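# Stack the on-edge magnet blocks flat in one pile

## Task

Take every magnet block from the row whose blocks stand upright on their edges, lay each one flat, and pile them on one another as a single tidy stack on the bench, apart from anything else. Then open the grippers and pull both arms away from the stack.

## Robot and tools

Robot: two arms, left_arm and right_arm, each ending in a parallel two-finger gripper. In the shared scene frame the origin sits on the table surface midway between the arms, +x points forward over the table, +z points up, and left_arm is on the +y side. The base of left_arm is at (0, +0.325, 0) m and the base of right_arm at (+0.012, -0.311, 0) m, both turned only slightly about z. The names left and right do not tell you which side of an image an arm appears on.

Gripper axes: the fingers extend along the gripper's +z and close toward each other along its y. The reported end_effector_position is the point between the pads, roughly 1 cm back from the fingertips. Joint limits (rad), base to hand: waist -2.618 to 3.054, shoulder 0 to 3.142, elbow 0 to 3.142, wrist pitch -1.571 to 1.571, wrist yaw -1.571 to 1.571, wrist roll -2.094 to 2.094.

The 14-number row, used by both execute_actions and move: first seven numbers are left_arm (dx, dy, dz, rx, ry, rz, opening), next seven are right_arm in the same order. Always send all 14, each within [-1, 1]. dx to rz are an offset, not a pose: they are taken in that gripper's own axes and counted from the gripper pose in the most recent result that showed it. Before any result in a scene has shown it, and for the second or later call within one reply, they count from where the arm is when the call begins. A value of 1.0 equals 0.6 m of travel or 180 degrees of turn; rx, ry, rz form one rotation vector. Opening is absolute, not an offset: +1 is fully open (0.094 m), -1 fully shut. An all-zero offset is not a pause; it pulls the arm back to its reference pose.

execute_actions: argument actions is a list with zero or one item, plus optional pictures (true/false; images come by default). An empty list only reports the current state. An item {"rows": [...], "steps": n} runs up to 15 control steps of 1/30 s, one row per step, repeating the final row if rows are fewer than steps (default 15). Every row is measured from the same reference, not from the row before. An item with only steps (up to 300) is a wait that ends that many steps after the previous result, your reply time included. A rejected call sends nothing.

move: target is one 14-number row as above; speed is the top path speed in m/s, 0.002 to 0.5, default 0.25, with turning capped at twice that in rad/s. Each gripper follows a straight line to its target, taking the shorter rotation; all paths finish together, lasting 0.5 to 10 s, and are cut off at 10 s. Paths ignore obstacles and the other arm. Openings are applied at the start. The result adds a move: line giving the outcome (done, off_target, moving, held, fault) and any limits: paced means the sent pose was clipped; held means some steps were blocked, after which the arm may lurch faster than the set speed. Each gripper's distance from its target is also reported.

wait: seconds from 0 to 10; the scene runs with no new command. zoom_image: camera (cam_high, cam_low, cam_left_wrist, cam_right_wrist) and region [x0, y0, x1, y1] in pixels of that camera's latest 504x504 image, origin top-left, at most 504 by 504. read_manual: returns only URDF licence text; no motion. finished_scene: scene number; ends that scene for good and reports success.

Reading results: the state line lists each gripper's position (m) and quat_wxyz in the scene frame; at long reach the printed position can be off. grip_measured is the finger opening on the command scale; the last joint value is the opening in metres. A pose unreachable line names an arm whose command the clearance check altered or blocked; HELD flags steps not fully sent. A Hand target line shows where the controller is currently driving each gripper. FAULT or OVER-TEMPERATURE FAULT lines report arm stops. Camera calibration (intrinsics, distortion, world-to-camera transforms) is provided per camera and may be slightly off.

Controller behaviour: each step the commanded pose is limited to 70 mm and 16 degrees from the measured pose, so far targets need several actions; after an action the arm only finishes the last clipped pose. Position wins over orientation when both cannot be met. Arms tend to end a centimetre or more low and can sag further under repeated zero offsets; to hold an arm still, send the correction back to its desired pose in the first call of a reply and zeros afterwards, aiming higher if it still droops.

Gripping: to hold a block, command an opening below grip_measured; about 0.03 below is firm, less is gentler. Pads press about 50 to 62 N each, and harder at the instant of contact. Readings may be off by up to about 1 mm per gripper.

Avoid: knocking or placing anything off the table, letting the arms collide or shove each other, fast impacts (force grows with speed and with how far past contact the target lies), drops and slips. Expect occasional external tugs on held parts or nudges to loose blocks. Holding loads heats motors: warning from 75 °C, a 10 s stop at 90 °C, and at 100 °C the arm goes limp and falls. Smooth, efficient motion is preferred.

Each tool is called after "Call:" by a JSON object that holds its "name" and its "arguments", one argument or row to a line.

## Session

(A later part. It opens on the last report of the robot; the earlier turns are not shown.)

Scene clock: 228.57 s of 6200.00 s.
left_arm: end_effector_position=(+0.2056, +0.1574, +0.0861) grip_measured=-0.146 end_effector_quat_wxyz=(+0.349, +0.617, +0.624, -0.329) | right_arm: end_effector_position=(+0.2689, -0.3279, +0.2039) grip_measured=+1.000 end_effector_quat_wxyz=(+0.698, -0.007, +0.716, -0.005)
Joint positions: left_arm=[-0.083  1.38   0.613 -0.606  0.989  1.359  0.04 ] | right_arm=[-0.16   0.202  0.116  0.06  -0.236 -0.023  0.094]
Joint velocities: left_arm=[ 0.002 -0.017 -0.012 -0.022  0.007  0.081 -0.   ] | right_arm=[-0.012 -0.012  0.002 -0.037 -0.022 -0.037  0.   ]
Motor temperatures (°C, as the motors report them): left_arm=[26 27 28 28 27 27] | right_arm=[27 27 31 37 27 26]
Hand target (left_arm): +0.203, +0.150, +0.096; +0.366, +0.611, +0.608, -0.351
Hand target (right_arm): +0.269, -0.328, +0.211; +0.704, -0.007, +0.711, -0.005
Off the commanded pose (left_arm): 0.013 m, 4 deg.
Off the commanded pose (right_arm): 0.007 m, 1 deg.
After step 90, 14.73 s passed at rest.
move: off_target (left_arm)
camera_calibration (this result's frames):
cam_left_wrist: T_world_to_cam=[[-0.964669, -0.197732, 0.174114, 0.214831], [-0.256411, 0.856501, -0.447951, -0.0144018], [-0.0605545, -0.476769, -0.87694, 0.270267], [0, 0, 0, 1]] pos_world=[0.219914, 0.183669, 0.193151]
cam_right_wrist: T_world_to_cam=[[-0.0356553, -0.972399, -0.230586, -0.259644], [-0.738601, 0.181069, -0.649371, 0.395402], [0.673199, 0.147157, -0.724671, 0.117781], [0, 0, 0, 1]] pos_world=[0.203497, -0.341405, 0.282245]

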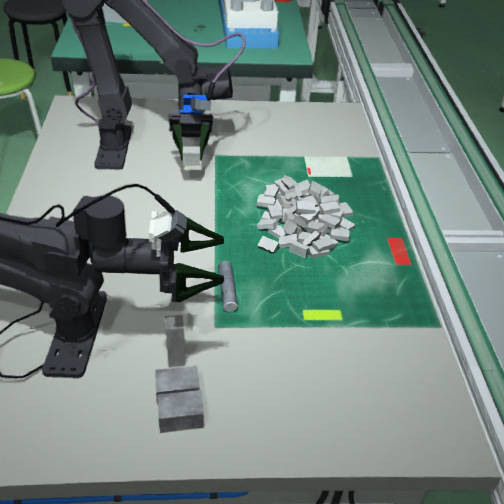

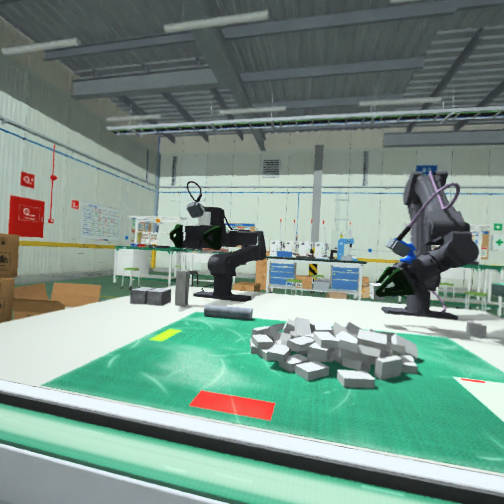

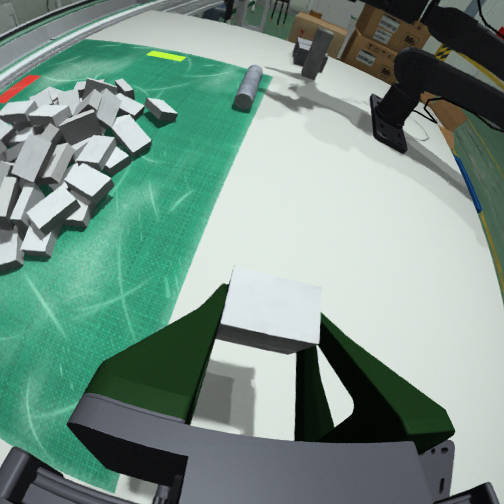

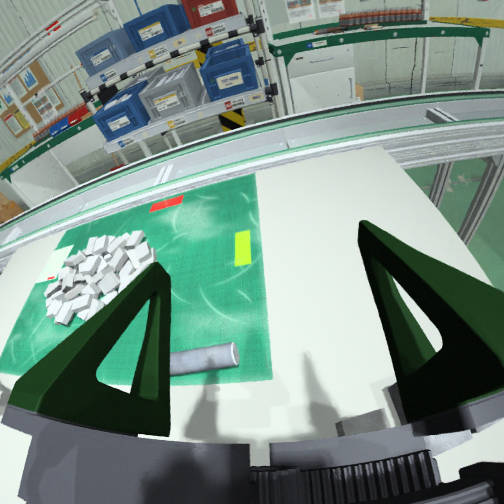

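Call:
{"name": "move", "arguments": {
  "target": [0.0488,-0.0015,0.0412,0.0034,-0.041,-0.0053,-0.185, -0.012,0,0,0,-0.005,0,1],
  "speed": 0.05
}}

Call:
{"name": "zoom_image", "arguments": {
  "camera": "cam_low",
  "region": [340, 260, 440, 350]
}}

Scene clock: 240.27 s of 6200.00 s.
left_arm: end_effector_position=(+0.2058, +0.1553, +0.0405) grip_measured=-0.146 end_effector_quat_wxyz=(+0.365, +0.601, +0.617, -0.354) | right_arm: end_effector_position=(+0.2689, -0.3279, +0.2039) grip_measured=+1.000 end_effector_quat_wxyz=(+0.698, -0.007, +0.716, -0.005)
Joint positions: left_arm=[-0.064  1.572  0.497 -0.312  1.056  1.362  0.04 ] | right_arm=[-0.16   0.202  0.116  0.06  -0.236 -0.023  0.094]
Joint velocities: left_arm=[-0.007 -0.022 -0.007 -0.007 -0.007  0.051  0.   ] | right_arm=[-0.002 -0.007  0.012  0.066 -0.037 -0.022  0.   ]
Motor temperatures (°C, as the motors report them): left_arm=[26 27 28 28 28 27] | right_arm=[27 27 31 38 27 26]
Hand target (left_arm): +0.204, +0.152, +0.048; +0.383, +0.591, +0.604, -0.373
Hand target (right_arm): +0.269, -0.328, +0.211; +0.704, -0.007, +0.711, -0.005
Off the commanded pose (left_arm): 0.008 m, 4 deg.
Off the commanded pose (right_arm): 0.007 m, 1 deg.
After step 90, 6.90 s passed at rest.
move: off_target (left_arm)
camera_calibration (this result's frames):
cam_left_wrist: T_world_to_cam=[[-0.960598, -0.189836, 0.203011, 0.219278], [-0.268218, 0.824643, -0.498019, -0.0235306], [-0.0728697, -0.532847, -0.843068, 0.239075], [0, 0, 0, 1]] pos_world=[0.221748, 0.188421, 0.145322]
cam_right_wrist: T_world_to_cam=[[-0.0356553, -0.972399, -0.230586, -0.259644], [-0.738601, 0.181069, -0.649371, 0.395402], [0.673199, 0.147157, -0.724671, 0.117781], [0, 0, 0, 1]] pos_world=[0.203497, -0.341405, 0.282245]

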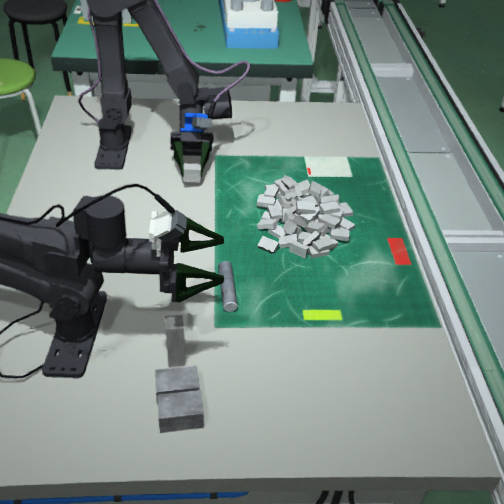

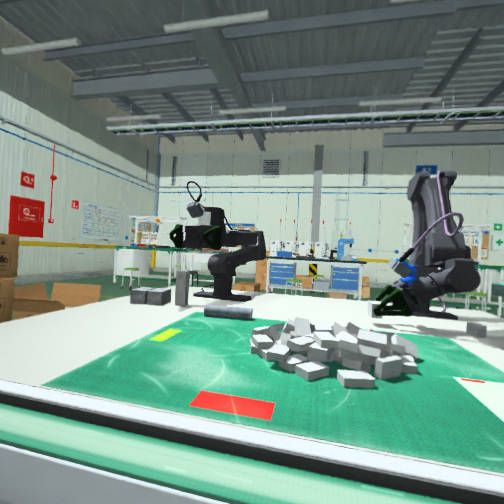

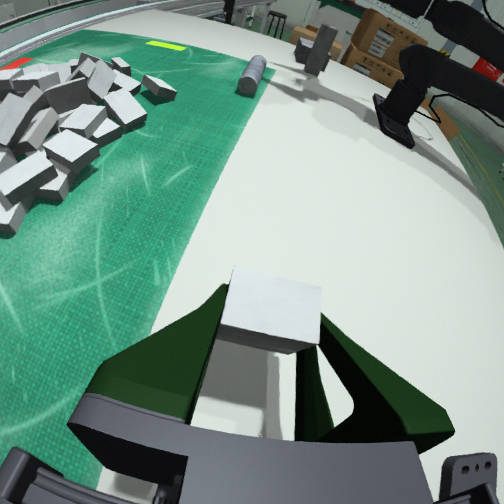

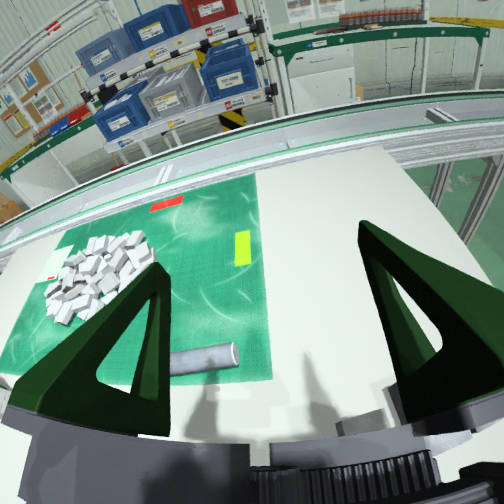

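Region (340, 260, 440, 350) of cam_low's 504x504 image, scaled by 5.040, with more detail than that image has; it fills the top 454 rows of this view, and the rest is white.

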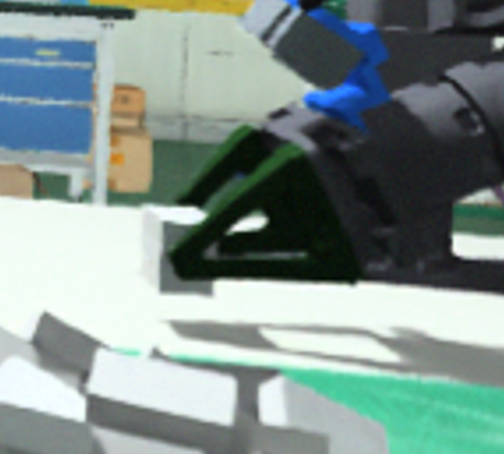

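Call:
{"name": "move", "arguments": {
  "target": [0.01,-0.0035,0.0112,0,-0.0195,0,-0.185, -0.012,0,0,0,-0.005,0,1],
  "speed": 0.02
}}

Call:
{"name": "zoom_image", "arguments": {
  "camera": "cam_low",
  "region": [340, 260, 440, 350]
}}

Scene clock: 248.27 s of 6200.00 s.
left_arm: end_effector_position=(+0.2057, +0.1557, +0.0244) grip_measured=-0.146 end_effector_quat_wxyz=(+0.367, +0.603, +0.616, -0.349) | right_arm: end_effector_position=(+0.2689, -0.3279, +0.2039) grip_measured=+1.000 end_effector_quat_wxyz=(+0.698, -0.007, +0.716, -0.005)
Joint positions: left_arm=[-0.064  1.634  0.465 -0.207  1.051  1.362  0.04 ] | right_arm=[-0.16   0.202  0.116  0.06  -0.236 -0.023  0.094]
Joint velocities: left_arm=[ 0.012 -0.002  0.002 -0.051  0.007 -0.037  0.   ] | right_arm=[-0.012  0.017 -0.017 -0.022 -0.066  0.007  0.   ]
Motor temperatures (°C, as the motors report them): left_arm=[26 27 27 28 28 27] | right_arm=[27 27 31 38 27 26]
Hand target (left_arm): +0.204, +0.152, +0.032; +0.383, +0.590, +0.606, -0.371
Hand target (right_arm): +0.269, -0.328, +0.211; +0.704, -0.007, +0.711, -0.005
Off the commanded pose (left_arm): 0.009 m, 4 deg.
Off the commanded pose (right_arm): 0.007 m, 1 deg.
After step 90, 3.27 s passed at rest.
move: off_target (left_arm)
camera_calibration (this result's frames):
cam_left_wrist: T_world_to_cam=[[-0.962594, -0.191535, 0.191644, 0.223489], [-0.263506, 0.826415, -0.497597, -0.03318], [-0.0630707, -0.529483, -0.845973, 0.223289], [0, 0, 0, 1]] pos_world=[0.220469, 0.188454, 0.129556]
cam_right_wrist: T_world_to_cam=[[-0.0356553, -0.972399, -0.230586, -0.259644], [-0.738601, 0.181069, -0.649371, 0.395402], [0.673199, 0.147157, -0.724671, 0.117781], [0, 0, 0, 1]] pos_world=[0.203497, -0.341405, 0.282245]

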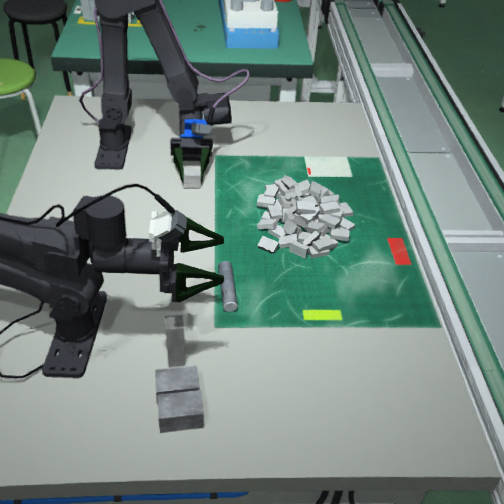

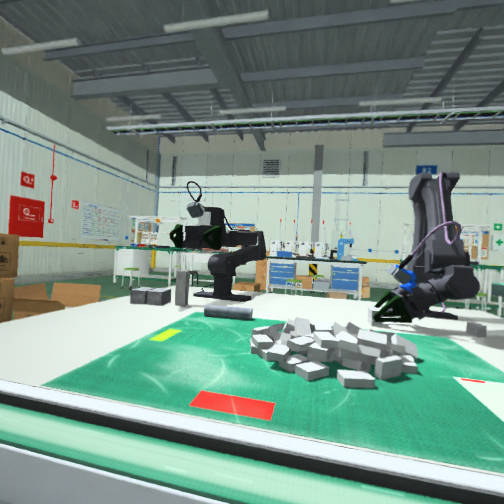

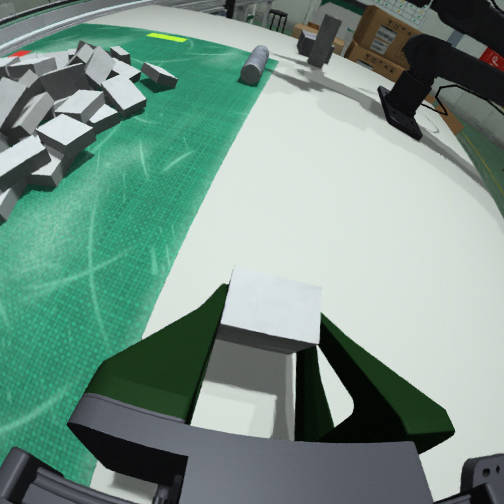

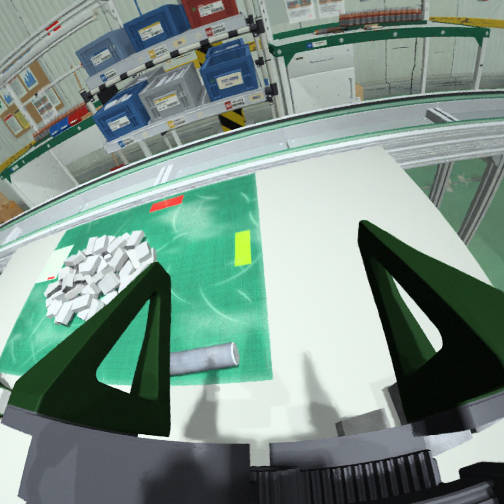

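Region (340, 260, 440, 350) of cam_low's 504x504 image, scaled by 5.040, with more detail than that image has; it fills the top 454 rows of this view, and the rest is white.

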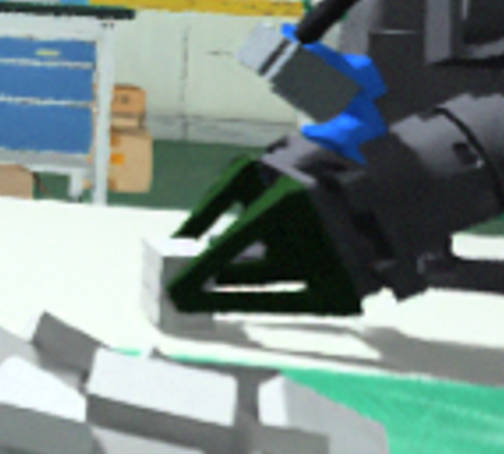

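Call:
{"name": "move", "arguments": {
  "target": [-0.0085,-0.0033,0.003,0.002,-0.02,-0.0035,-0.185, -0.012,0,0,0,-0.005,0,1],
  "speed": 0.01
}}

Call:
{"name": "zoom_image", "arguments": {
  "camera": "cam_low",
  "region": [340, 260, 440, 350]
}}

Scene clock: 257.00 s of 6200.00 s.
left_arm: end_effector_position=(+0.2089, +0.1555, +0.0214) grip_measured=-0.146 end_effector_quat_wxyz=(+0.370, +0.604, +0.615, -0.346) | right_arm: end_effector_position=(+0.2689, -0.3279, +0.2039) grip_measured=+1.000 end_effector_quat_wxyz=(+0.698, -0.007, +0.716, -0.005)
Joint positions: left_arm=[-0.064  1.653  0.465 -0.175  1.051  1.357  0.04 ] | right_arm=[-0.16   0.202  0.116  0.06  -0.236 -0.023  0.094]
Joint velocities: left_arm=[-0.022 -0.002  0.002 -0.051 -0.037  0.066 -0.   ] | right_arm=[-0.007  0.002 -0.017 -0.007  0.022 -0.037  0.   ]
Motor temperatures (°C, as the motors report them): left_arm=[26 27 27 28 28 27] | right_arm=[27 27 31 38 27 26]
Hand target (left_arm): +0.204, +0.152, +0.028; +0.382, +0.590, +0.607, -0.371
Hand target (right_arm): +0.269, -0.328, +0.211; +0.704, -0.007, +0.711, -0.005
Off the commanded pose (left_arm): 0.009 m, 4 deg.
Off the commanded pose (right_arm): 0.007 m, 1 deg.
After step 90, 2.37 s passed at rest.
move: off_target (left_arm)
camera_calibration (this result's frames):
cam_left_wrist: T_world_to_cam=[[-0.963556, -0.194114, 0.184063, 0.227822], [-0.261814, 0.825505, -0.499996, -0.0338618], [-0.0548892, -0.529964, -0.846242, 0.219239], [0, 0, 0, 1]] pos_world=[0.222687, 0.188365, 0.126665]
cam_right_wrist: T_world_to_cam=[[-0.0356553, -0.972399, -0.230586, -0.259644], [-0.738601, 0.181069, -0.649371, 0.395402], [0.673199, 0.147157, -0.724671, 0.117781], [0, 0, 0, 1]] pos_world=[0.203497, -0.341405, 0.282245]

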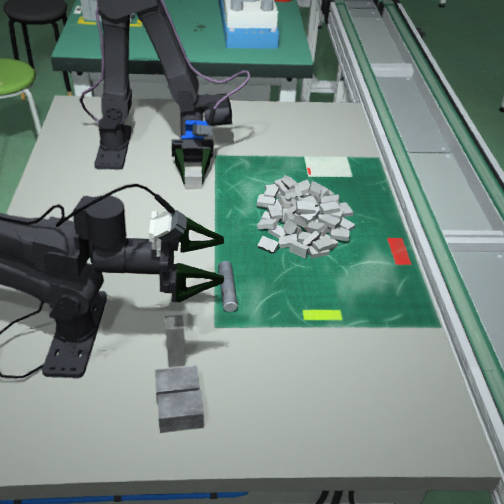

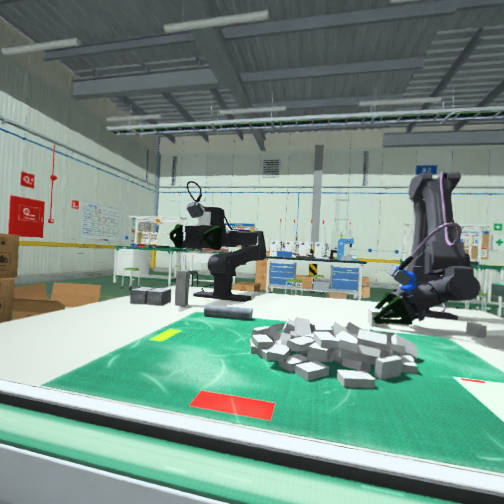

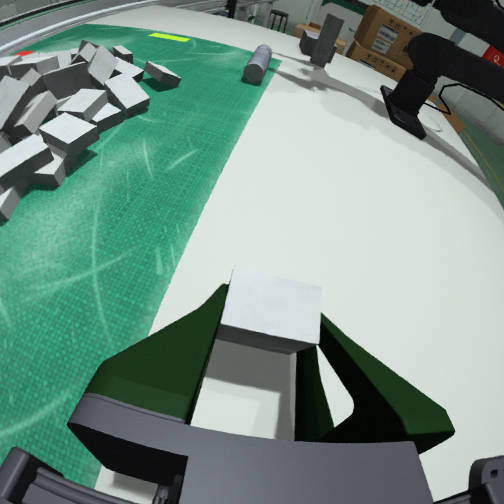

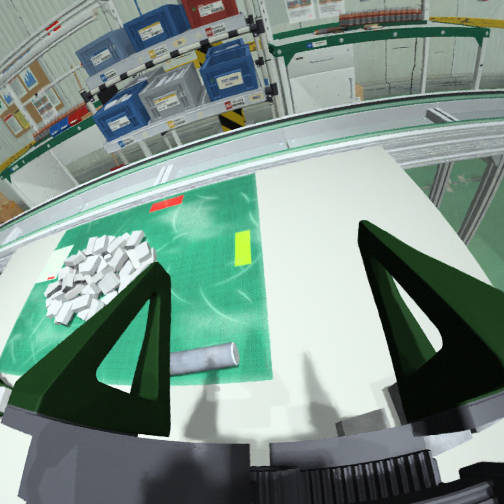

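Region (340, 260, 440, 350) of cam_low's 504x504 image, scaled by 5.040, with more detail than that image has; it fills the top 454 rows of this view, and the rest is white.

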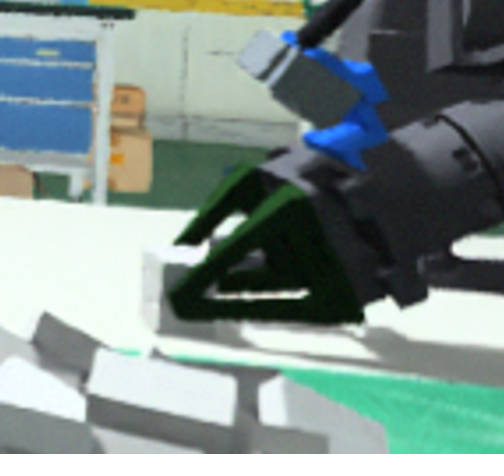

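Call:
{"name": "execute_actions", "arguments": {
  "actions": [
    {"rows": [[0,0,0,0,0,0,-0.16,-0.012,0,0,0,-0.005,0,1],[0,0,0,0,0,0,-0.15,-0.012,0,0,0,-0.005,0,1],[0,0,0,0,0,0,-0.14,-0.012,0,0,0,-0.005,0,1],[0,0,0,0,0,0,-0.13,-0.012,0,0,0,-0.005,0,1],[0,0,0,0,0,0,-0.11,-0.012,0,0,0,-0.005,0,1],[0,0,0,0,0,0,-0.08,-0.012,0,0,0,-0.005,0,1],[0,0,0,0,0,0,-0.04,-0.012,0,0,0,-0.005,0,1],[0,0,0,0,0,0,0.0,-0.012,0,0,0,-0.005,0,1],[0,0,0,0,0,0,0.05,-0.012,0,0,0,-0.005,0,1],[0,0,0,0,0,0,0.1,-0.012,0,0,0,-0.005,0,1],[0,0,0,0,0,0,0.15,-0.012,0,0,0,-0.005,0,1],[0,0,0,0,0,0,0.2,-0.012,0,0,0,-0.005,0,1],[0,0,0,0,0,0,0.25,-0.012,0,0,0,-0.005,0,1],[0,0,0,0,0,0,0.3,-0.012,0,0,0,-0.005,0,1],[0,0,0,0,0,0,0.35,-0.012,0,0,0,-0.005,0,1]], "steps": 15}
  ]
}}

Scene clock: 266.47 s of 6200.00 s.
left_arm: end_effector_position=(+0.2096, +0.1567, +0.0193) grip_measured=+0.327 end_effector_quat_wxyz=(+0.367, +0.606, +0.618, -0.341) | right_arm: end_effector_position=(+0.2689, -0.3279, +0.2039) grip_measured=+1.000 end_effector_quat_wxyz=(+0.698, -0.007, +0.716, -0.005)
Joint positions: left_arm=[-0.064  1.653  0.465 -0.174  1.037  1.356  0.062] | right_arm=[-0.16   0.202  0.116  0.06  -0.236 -0.023  0.094]
Joint velocities: left_arm=[-0.012 -0.002 -0.007 -0.051  0.007 -0.022  0.043] | right_arm=[-0.007  0.002 -0.002 -0.081  0.037 -0.022  0.   ]
Motor temperatures (°C, as the motors report them): left_arm=[26 27 27 28 28 27] | right_arm=[27 27 31 38 27 26]
Hand target (left_arm): +0.209, +0.156, +0.021; +0.370, +0.604, +0.615, -0.346
Hand target (right_arm): +0.269, -0.328, +0.211; +0.704, -0.007, +0.711, -0.005
Off the commanded pose (left_arm): 0.003 m, 1 deg.
Off the commanded pose (right_arm): 0.007 m, 1 deg.
Steps of this call (steps 1 to 90: nothing new was sent; then 5.97 s passed at rest; steps 91 to 105: all 15 steps of this action). Readings (end_effector_position):
91: left_arm (+0.2092, +0.1559, +0.0208) | right_arm (+0.2689, -0.3279, +0.2039)
92: left_arm (+0.2095, +0.1565, +0.0197) | right_arm (+0.2689, -0.3279, +0.2039)
94: left_arm (+0.2095, +0.1566, +0.0195) | right_arm (+0.2689, -0.3279, +0.2039)
98: left_arm (+0.2096, +0.1567, +0.0193) | right_arm (+0.2689, -0.3279, +0.2039)
105: the state above
camera_calibration (this result's frames):
cam_left_wrist: T_world_to_cam=[[-0.96328, -0.199588, 0.179598, 0.230023], [-0.263473, 0.831451, -0.489153, -0.0365147], [-0.051698, -0.51851, -0.853507, 0.215831], [0, 0, 0, 1]] pos_world=[0.223114, 0.188181, 0.12504]
cam_right_wrist: T_world_to_cam=[[-0.0356553, -0.972399, -0.230586, -0.259644], [-0.738601, 0.181069, -0.649371, 0.395402], [0.673199, 0.147157, -0.724671, 0.117781], [0, 0, 0, 1]] pos_world=[0.203497, -0.341405, 0.282245]

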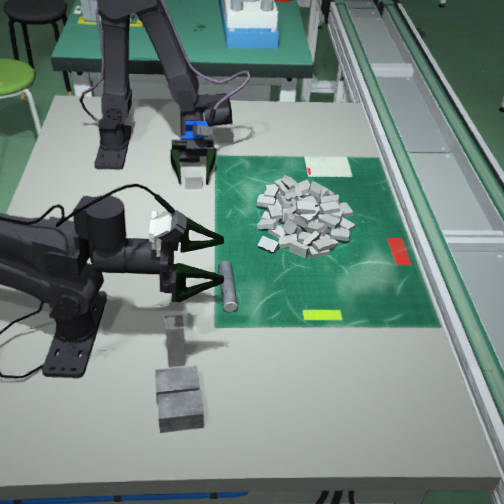

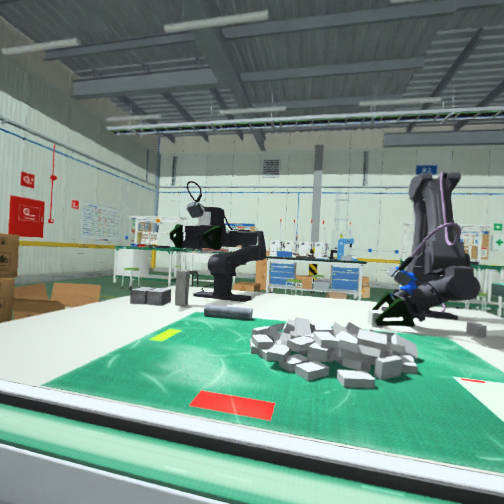

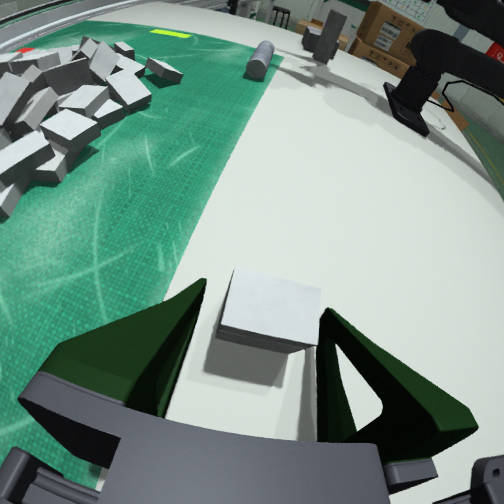

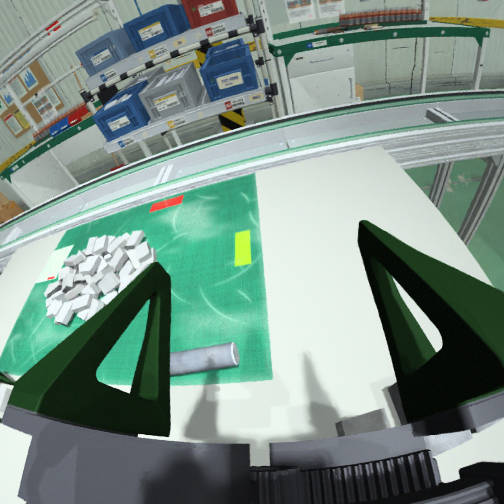

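Call:
{"name": "move", "arguments": {
  "target": [-0.1084,0.003,-0.0623,0,0,0,0.5, -0.012,0,0,0,-0.005,0,1],
  "speed": 0.1
}}

Call:
{"name": "move", "arguments": {
  "target": [0.1985,0.0092,-0.3113,0.0028,0.495,-0.0205,0.5, 0,0,0,0,0,0,1],
  "speed": 0.3
}}

Call:
{"name": "zoom_image", "arguments": {
  "camera": "cam_left_wrist",
  "region": [180, 130, 360, 310]
}}

Scene clock: 283.27 s of 6200.00 s.
left_arm: end_effector_position=(+0.2081, +0.1574, +0.0859) grip_measured=+0.499 end_effector_quat_wxyz=(+0.358, +0.603, +0.624, -0.345) | right_arm: end_effector_position=(+0.2689, -0.3279, +0.2039) grip_measured=+1.000 end_effector_quat_wxyz=(+0.698, -0.007, +0.716, -0.005)
Joint positions: left_arm=[-0.064  1.406  0.605 -0.582  1.03   1.354  0.07 ] | right_arm=[-0.16   0.202  0.116  0.06  -0.236 -0.023  0.094]
Joint velocities: left_arm=[ 0.002  0.002 -0.012 -0.007  0.095  0.051 -0.001] | right_arm=[ 0.007 -0.002 -0.002 -0.022 -0.081 -0.051  0.   ]
Motor temperatures (°C, as the motors report them): left_arm=[26 27 27 28 28 27] | right_arm=[27 27 31 39 27 26]
Hand target (left_arm): +0.212, +0.158, +0.093; +0.367, +0.606, +0.618, -0.341
Hand target (right_arm): +0.269, -0.328, +0.211; +0.704, -0.007, +0.711, -0.005
Off the commanded pose (left_arm): 0.009 m, 1 deg.
Off the commanded pose (right_arm): 0.007 m, 1 deg.
After step 90, 12.43 s passed at rest.
move: done
camera_calibration (this result's frames):
cam_left_wrist: T_world_to_cam=[[-0.958767, -0.203385, 0.198494, 0.214844], [-0.275778, 0.834535, -0.476967, -0.00388649], [-0.0686424, -0.512041, -0.856214, 0.275683], [0, 0, 0, 1]] pos_world=[0.223837, 0.1881, 0.191544]
cam_right_wrist: T_world_to_cam=[[-0.0356553, -0.972399, -0.230586, -0.259644], [-0.738601, 0.181069, -0.649371, 0.395402], [0.673199, 0.147157, -0.724671, 0.117781], [0, 0, 0, 1]] pos_world=[0.203497, -0.341405, 0.282245]

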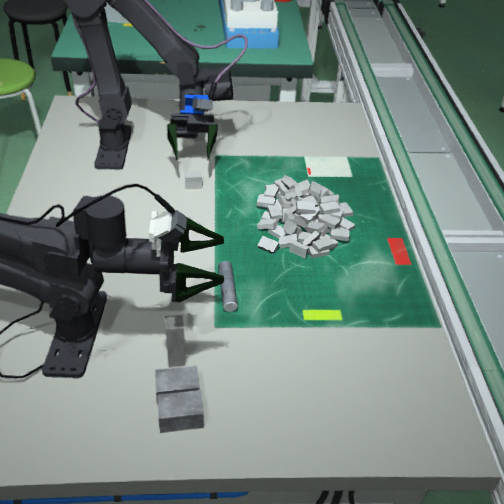

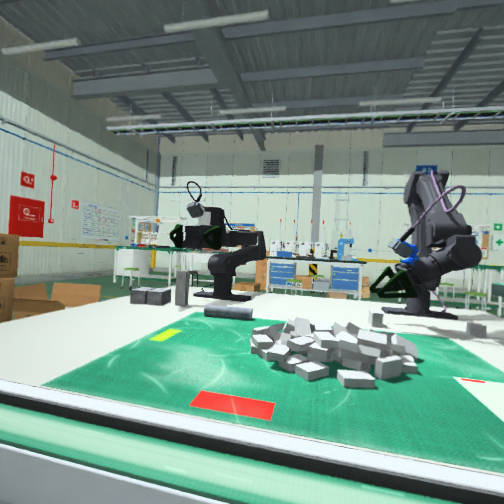

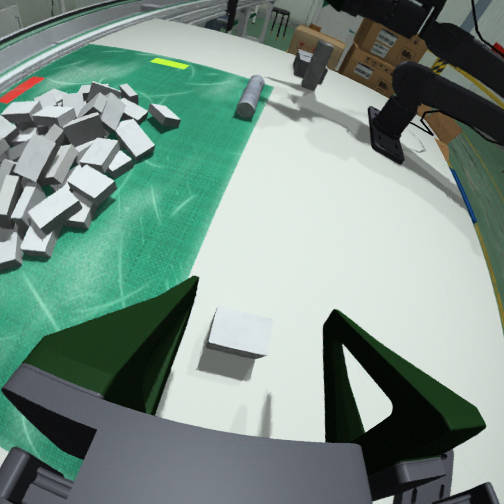

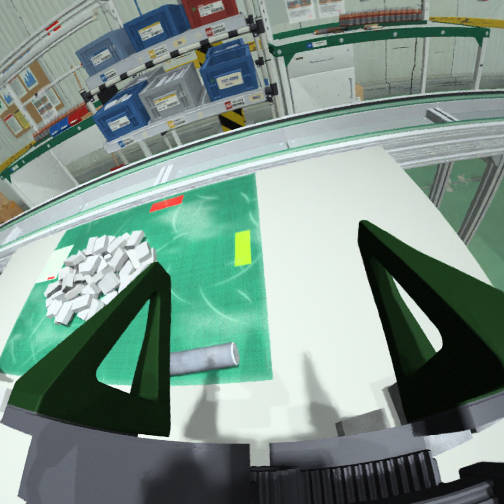

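Scene clock: 286.47 s of 6200.00 s.
left_arm: end_effector_position=(+0.2103, +0.3784, +0.0813) grip_measured=+0.499 end_effector_quat_wxyz=(-0.187, +0.659, +0.711, +0.159) | right_arm: end_effector_position=(+0.2689, -0.3279, +0.2039) grip_measured=+1.000 end_effector_quat_wxyz=(+0.698, -0.007, +0.716, -0.005)
Joint positions: left_arm=[-0.133  1.462  0.927 -1.174 -0.477  1.318  0.07 ] | right_arm=[-0.16   0.202  0.116  0.06  -0.236 -0.023  0.094]
Joint velocities: left_arm=[ 0.022 -0.002 -0.012  0.022 -0.037 -0.095 -0.   ] | right_arm=[-0.007 -0.017  0.007 -0.022  0.007  0.022  0.   ]
Motor temperatures (°C, as the motors report them): left_arm=[26 27 27 28 28 27] | right_arm=[27 27 31 39 27 26]
Hand target (left_arm): +0.205, +0.380, +0.077; -0.200, +0.660, +0.707, +0.158
Hand target (right_arm): +0.269, -0.328, +0.204; +0.698, -0.007, +0.716, -0.005
Off the commanded pose (left_arm): 0.006 m, 1 deg.
Off the commanded pose (right_arm): 0.000 m, 0 deg.
move: done
camera_calibration (this result's frames):
cam_left_wrist: T_world_to_cam=[[-0.948617, -0.282921, -0.14171, 0.318396], [-0.269194, 0.486174, 0.831366, -0.165871], [-0.166315, 0.826795, -0.537354, -0.12697], [0, 0, 0, 1]] pos_world=[0.236267, 0.275701, 0.114791]
cam_right_wrist: T_world_to_cam=[[-0.0356553, -0.972399, -0.230586, -0.259644], [-0.738601, 0.181069, -0.649371, 0.395402], [0.673199, 0.147157, -0.724671, 0.117781], [0, 0, 0, 1]] pos_world=[0.203497, -0.341405, 0.282245]

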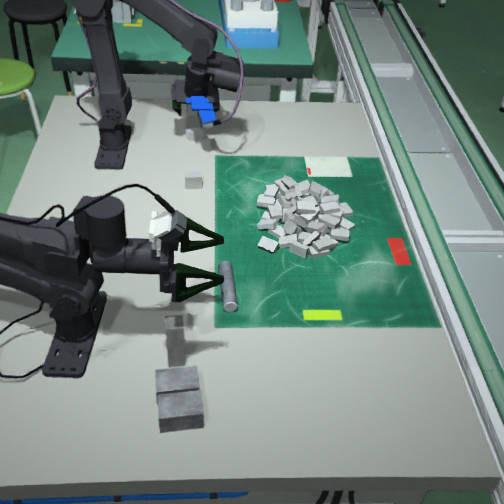

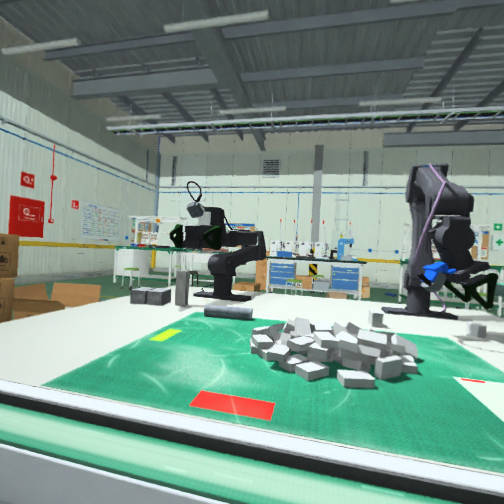

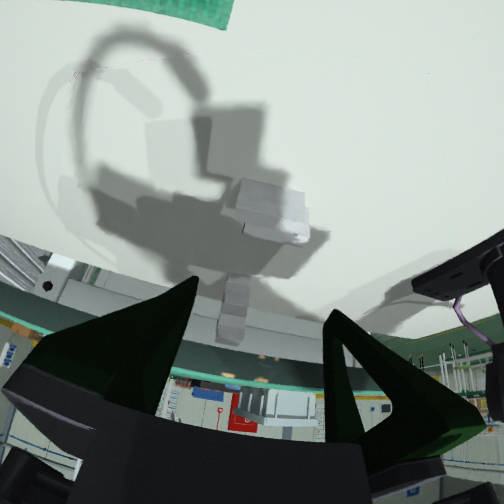

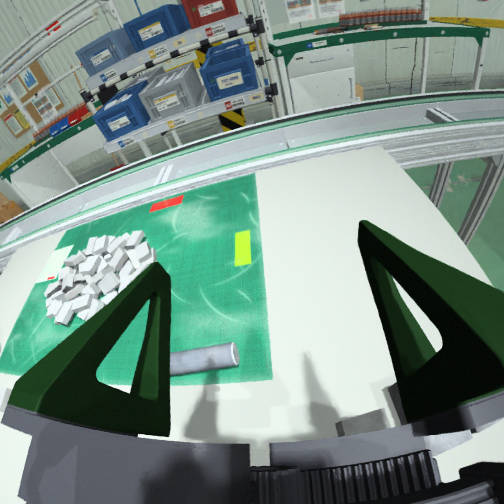

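Region (180, 130, 360, 310) of cam_left_wrist's 504x504 image, scaled by 2.800, with more detail than that image has.

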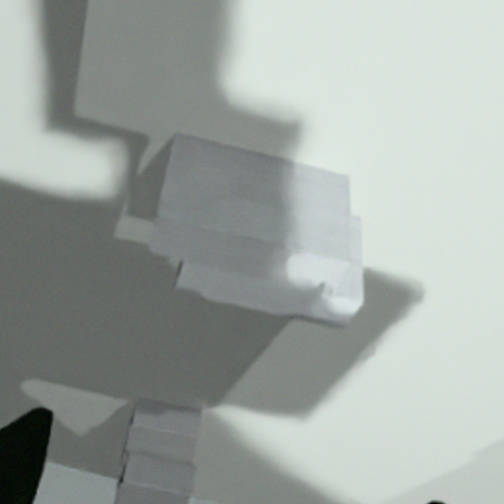

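Call:
{"name": "move", "arguments": {
  "target": [-0.0563,-0.0085,0.0993,0,0.009,-0.007,0.5, 0,0,0,0,0,0,1],
  "speed": 0.06
}}

Call:
{"name": "zoom_image", "arguments": {
  "camera": "cam_low",
  "region": [414, 270, 504, 350]
}}

Scene clock: 299.73 s of 6200.00 s.
left_arm: end_effector_position=(+0.2053, +0.3753, +0.0165) grip_measured=+0.499 end_effector_quat_wxyz=(-0.189, +0.650, +0.717, +0.166) | right_arm: end_effector_position=(+0.2689, -0.3279, +0.2039) grip_measured=+1.000 end_effector_quat_wxyz=(+0.698, -0.007, +0.716, -0.005)
Joint positions: left_arm=[-0.161  1.573  0.739 -0.892 -0.487  1.262  0.07 ] | right_arm=[-0.16   0.202  0.116  0.06  -0.236 -0.023  0.094]
Joint velocities: left_arm=[ 0.012  0.002 -0.007  0.066  0.051 -0.022 -0.   ] | right_arm=[-0.002  0.002 -0.007 -0.081  0.022  0.022  0.   ]
Motor temperatures (°C, as the motors report them): left_arm=[26 27 27 28 28 27] | right_arm=[27 27 31 39 27 26]
Hand target (left_arm): +0.203, +0.376, +0.013; -0.195, +0.650, +0.715, +0.170
Hand target (right_arm): +0.269, -0.328, +0.204; +0.698, -0.007, +0.716, -0.005
Off the commanded pose (left_arm): 0.004 m, 1 deg.
Off the commanded pose (right_arm): 0.000 m, 0 deg.
After step 90, 8.63 s passed at rest.
move: done
camera_calibration (this result's frames):
cam_left_wrist: T_world_to_cam=[[-0.940831, -0.30005, -0.1575, 0.30872], [-0.288962, 0.467553, 0.835401, -0.100801], [-0.177023, 0.831483, -0.526592, -0.159792], [0, 0, 0, 1]] pos_world=[0.233039, 0.272626, 0.0486868]
cam_right_wrist: T_world_to_cam=[[-0.0356553, -0.972399, -0.230586, -0.259644], [-0.738601, 0.181069, -0.649371, 0.395402], [0.673199, 0.147157, -0.724671, 0.117781], [0, 0, 0, 1]] pos_world=[0.203497, -0.341405, 0.282245]

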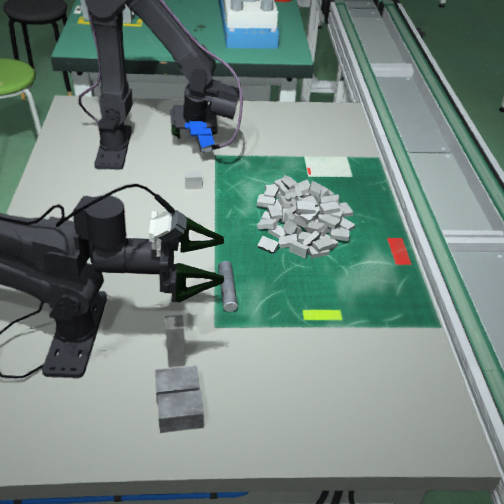

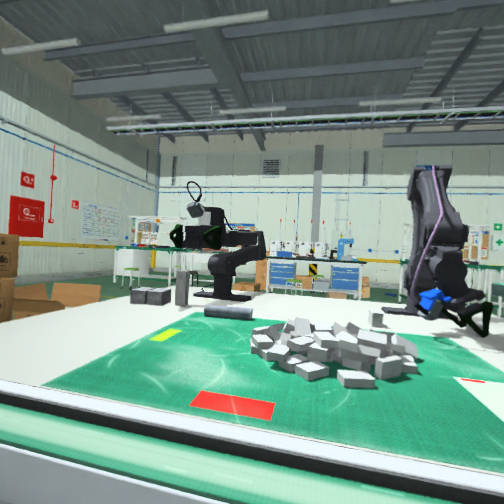

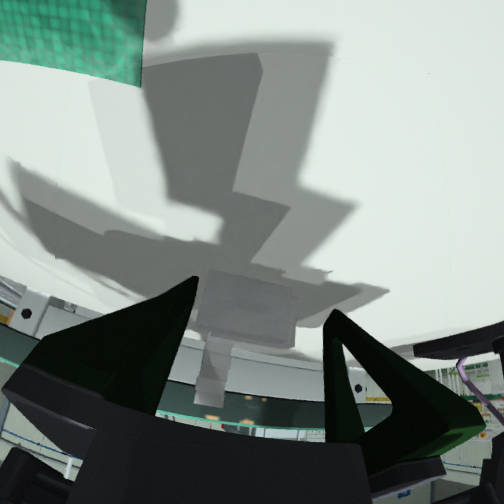

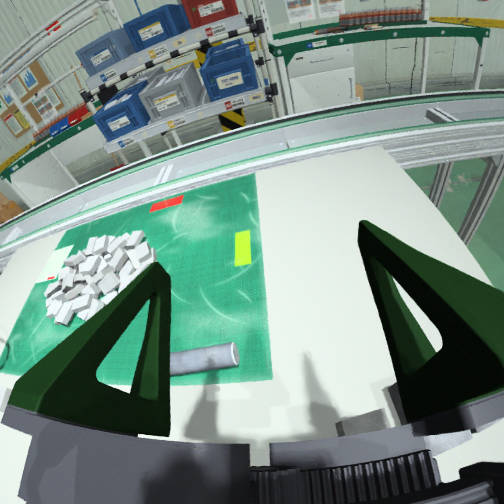

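Region (414, 270, 504, 350) of cam_low's 504x504 image, scaled by 5.600, with more detail than that image has.

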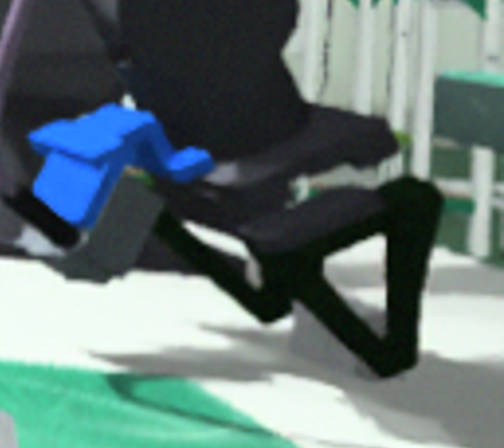

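Call:
{"name": "move", "arguments": {
  "target": [0.0052,0.0042,0.007,0,0.004,0,0.2, 0,0,0,0,0,0,1],
  "speed": 0.02
}}

Scene clock: 304.27 s of 6200.00 s.
left_arm: end_effector_position=(+0.2072, +0.3767, +0.0165) grip_measured=+0.201 end_effector_quat_wxyz=(-0.187, +0.649, +0.718, +0.169) | right_arm: end_effector_position=(+0.2689, -0.3279, +0.2039) grip_measured=+1.000 end_effector_quat_wxyz=(+0.698, -0.007, +0.716, -0.005)
Joint positions: left_arm=[-0.155  1.573  0.739 -0.883 -0.49   1.267  0.056] | right_arm=[-0.16   0.202  0.116  0.06  -0.236 -0.023  0.094]
Joint velocities: left_arm=[ 0.007  0.002  0.012 -0.007  0.022  0.022 -0.   ] | right_arm=[-0.012  0.012 -0.022 -0.007 -0.022 -0.007  0.   ]
Motor temperatures (°C, as the motors report them): left_arm=[26 27 27 28 27 27] | right_arm=[27 27 31 39 27 26]
Hand target (left_arm): +0.207, +0.380, +0.014; -0.194, +0.649, +0.716, +0.170
Hand target (right_arm): +0.269, -0.328, +0.204; +0.698, -0.007, +0.716, -0.005
Off the commanded pose (left_arm): 0.004 m, 1 deg.
Off the commanded pose (right_arm): 0.000 m, 0 deg.
After step 90, 0.83 s passed at rest.
move: done
camera_calibration (this result's frames):
cam_left_wrist: T_world_to_cam=[[-0.93941, -0.300624, -0.164726, 0.310929], [-0.295374, 0.466001, 0.834025, -0.0989336], [-0.173965, 0.832147, -0.526562, -0.161494], [0, 0, 0, 1]] pos_world=[0.234773, 0.273962, 0.0486947]
cam_right_wrist: T_world_to_cam=[[-0.0356553, -0.972399, -0.230586, -0.259644], [-0.738601, 0.181069, -0.649371, 0.395402], [0.673199, 0.147157, -0.724671, 0.117781], [0, 0, 0, 1]] pos_world=[0.203497, -0.341405, 0.282245]

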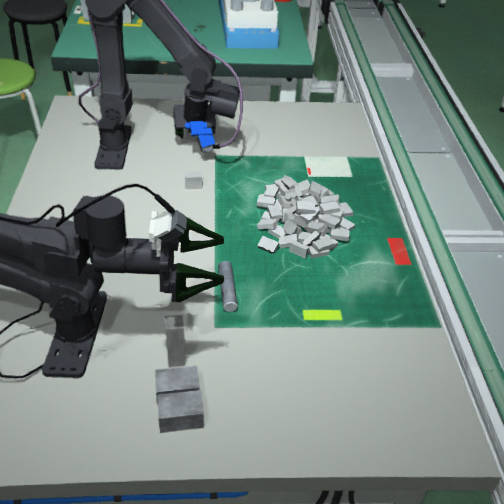

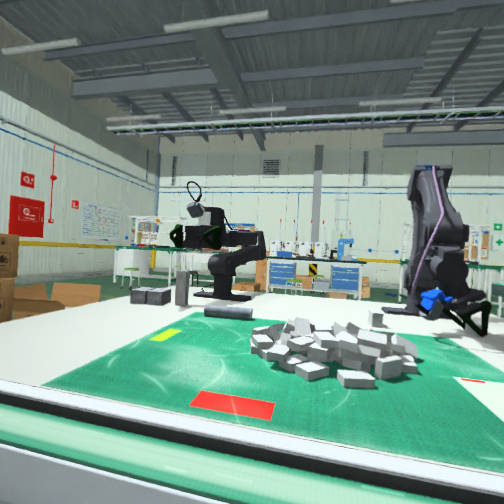

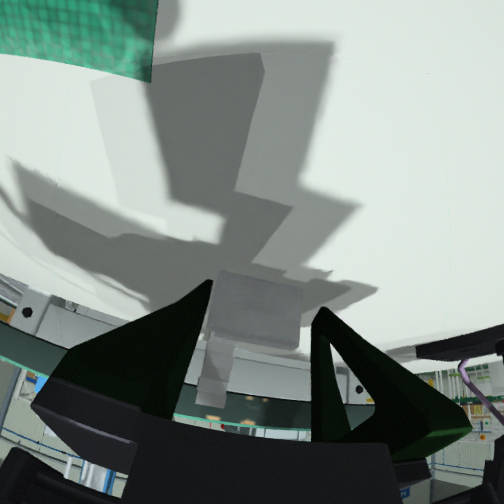

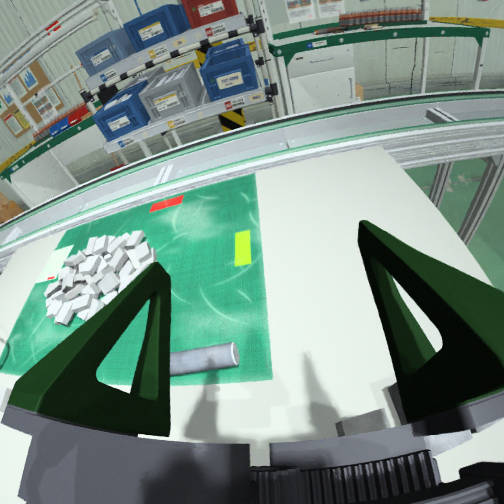

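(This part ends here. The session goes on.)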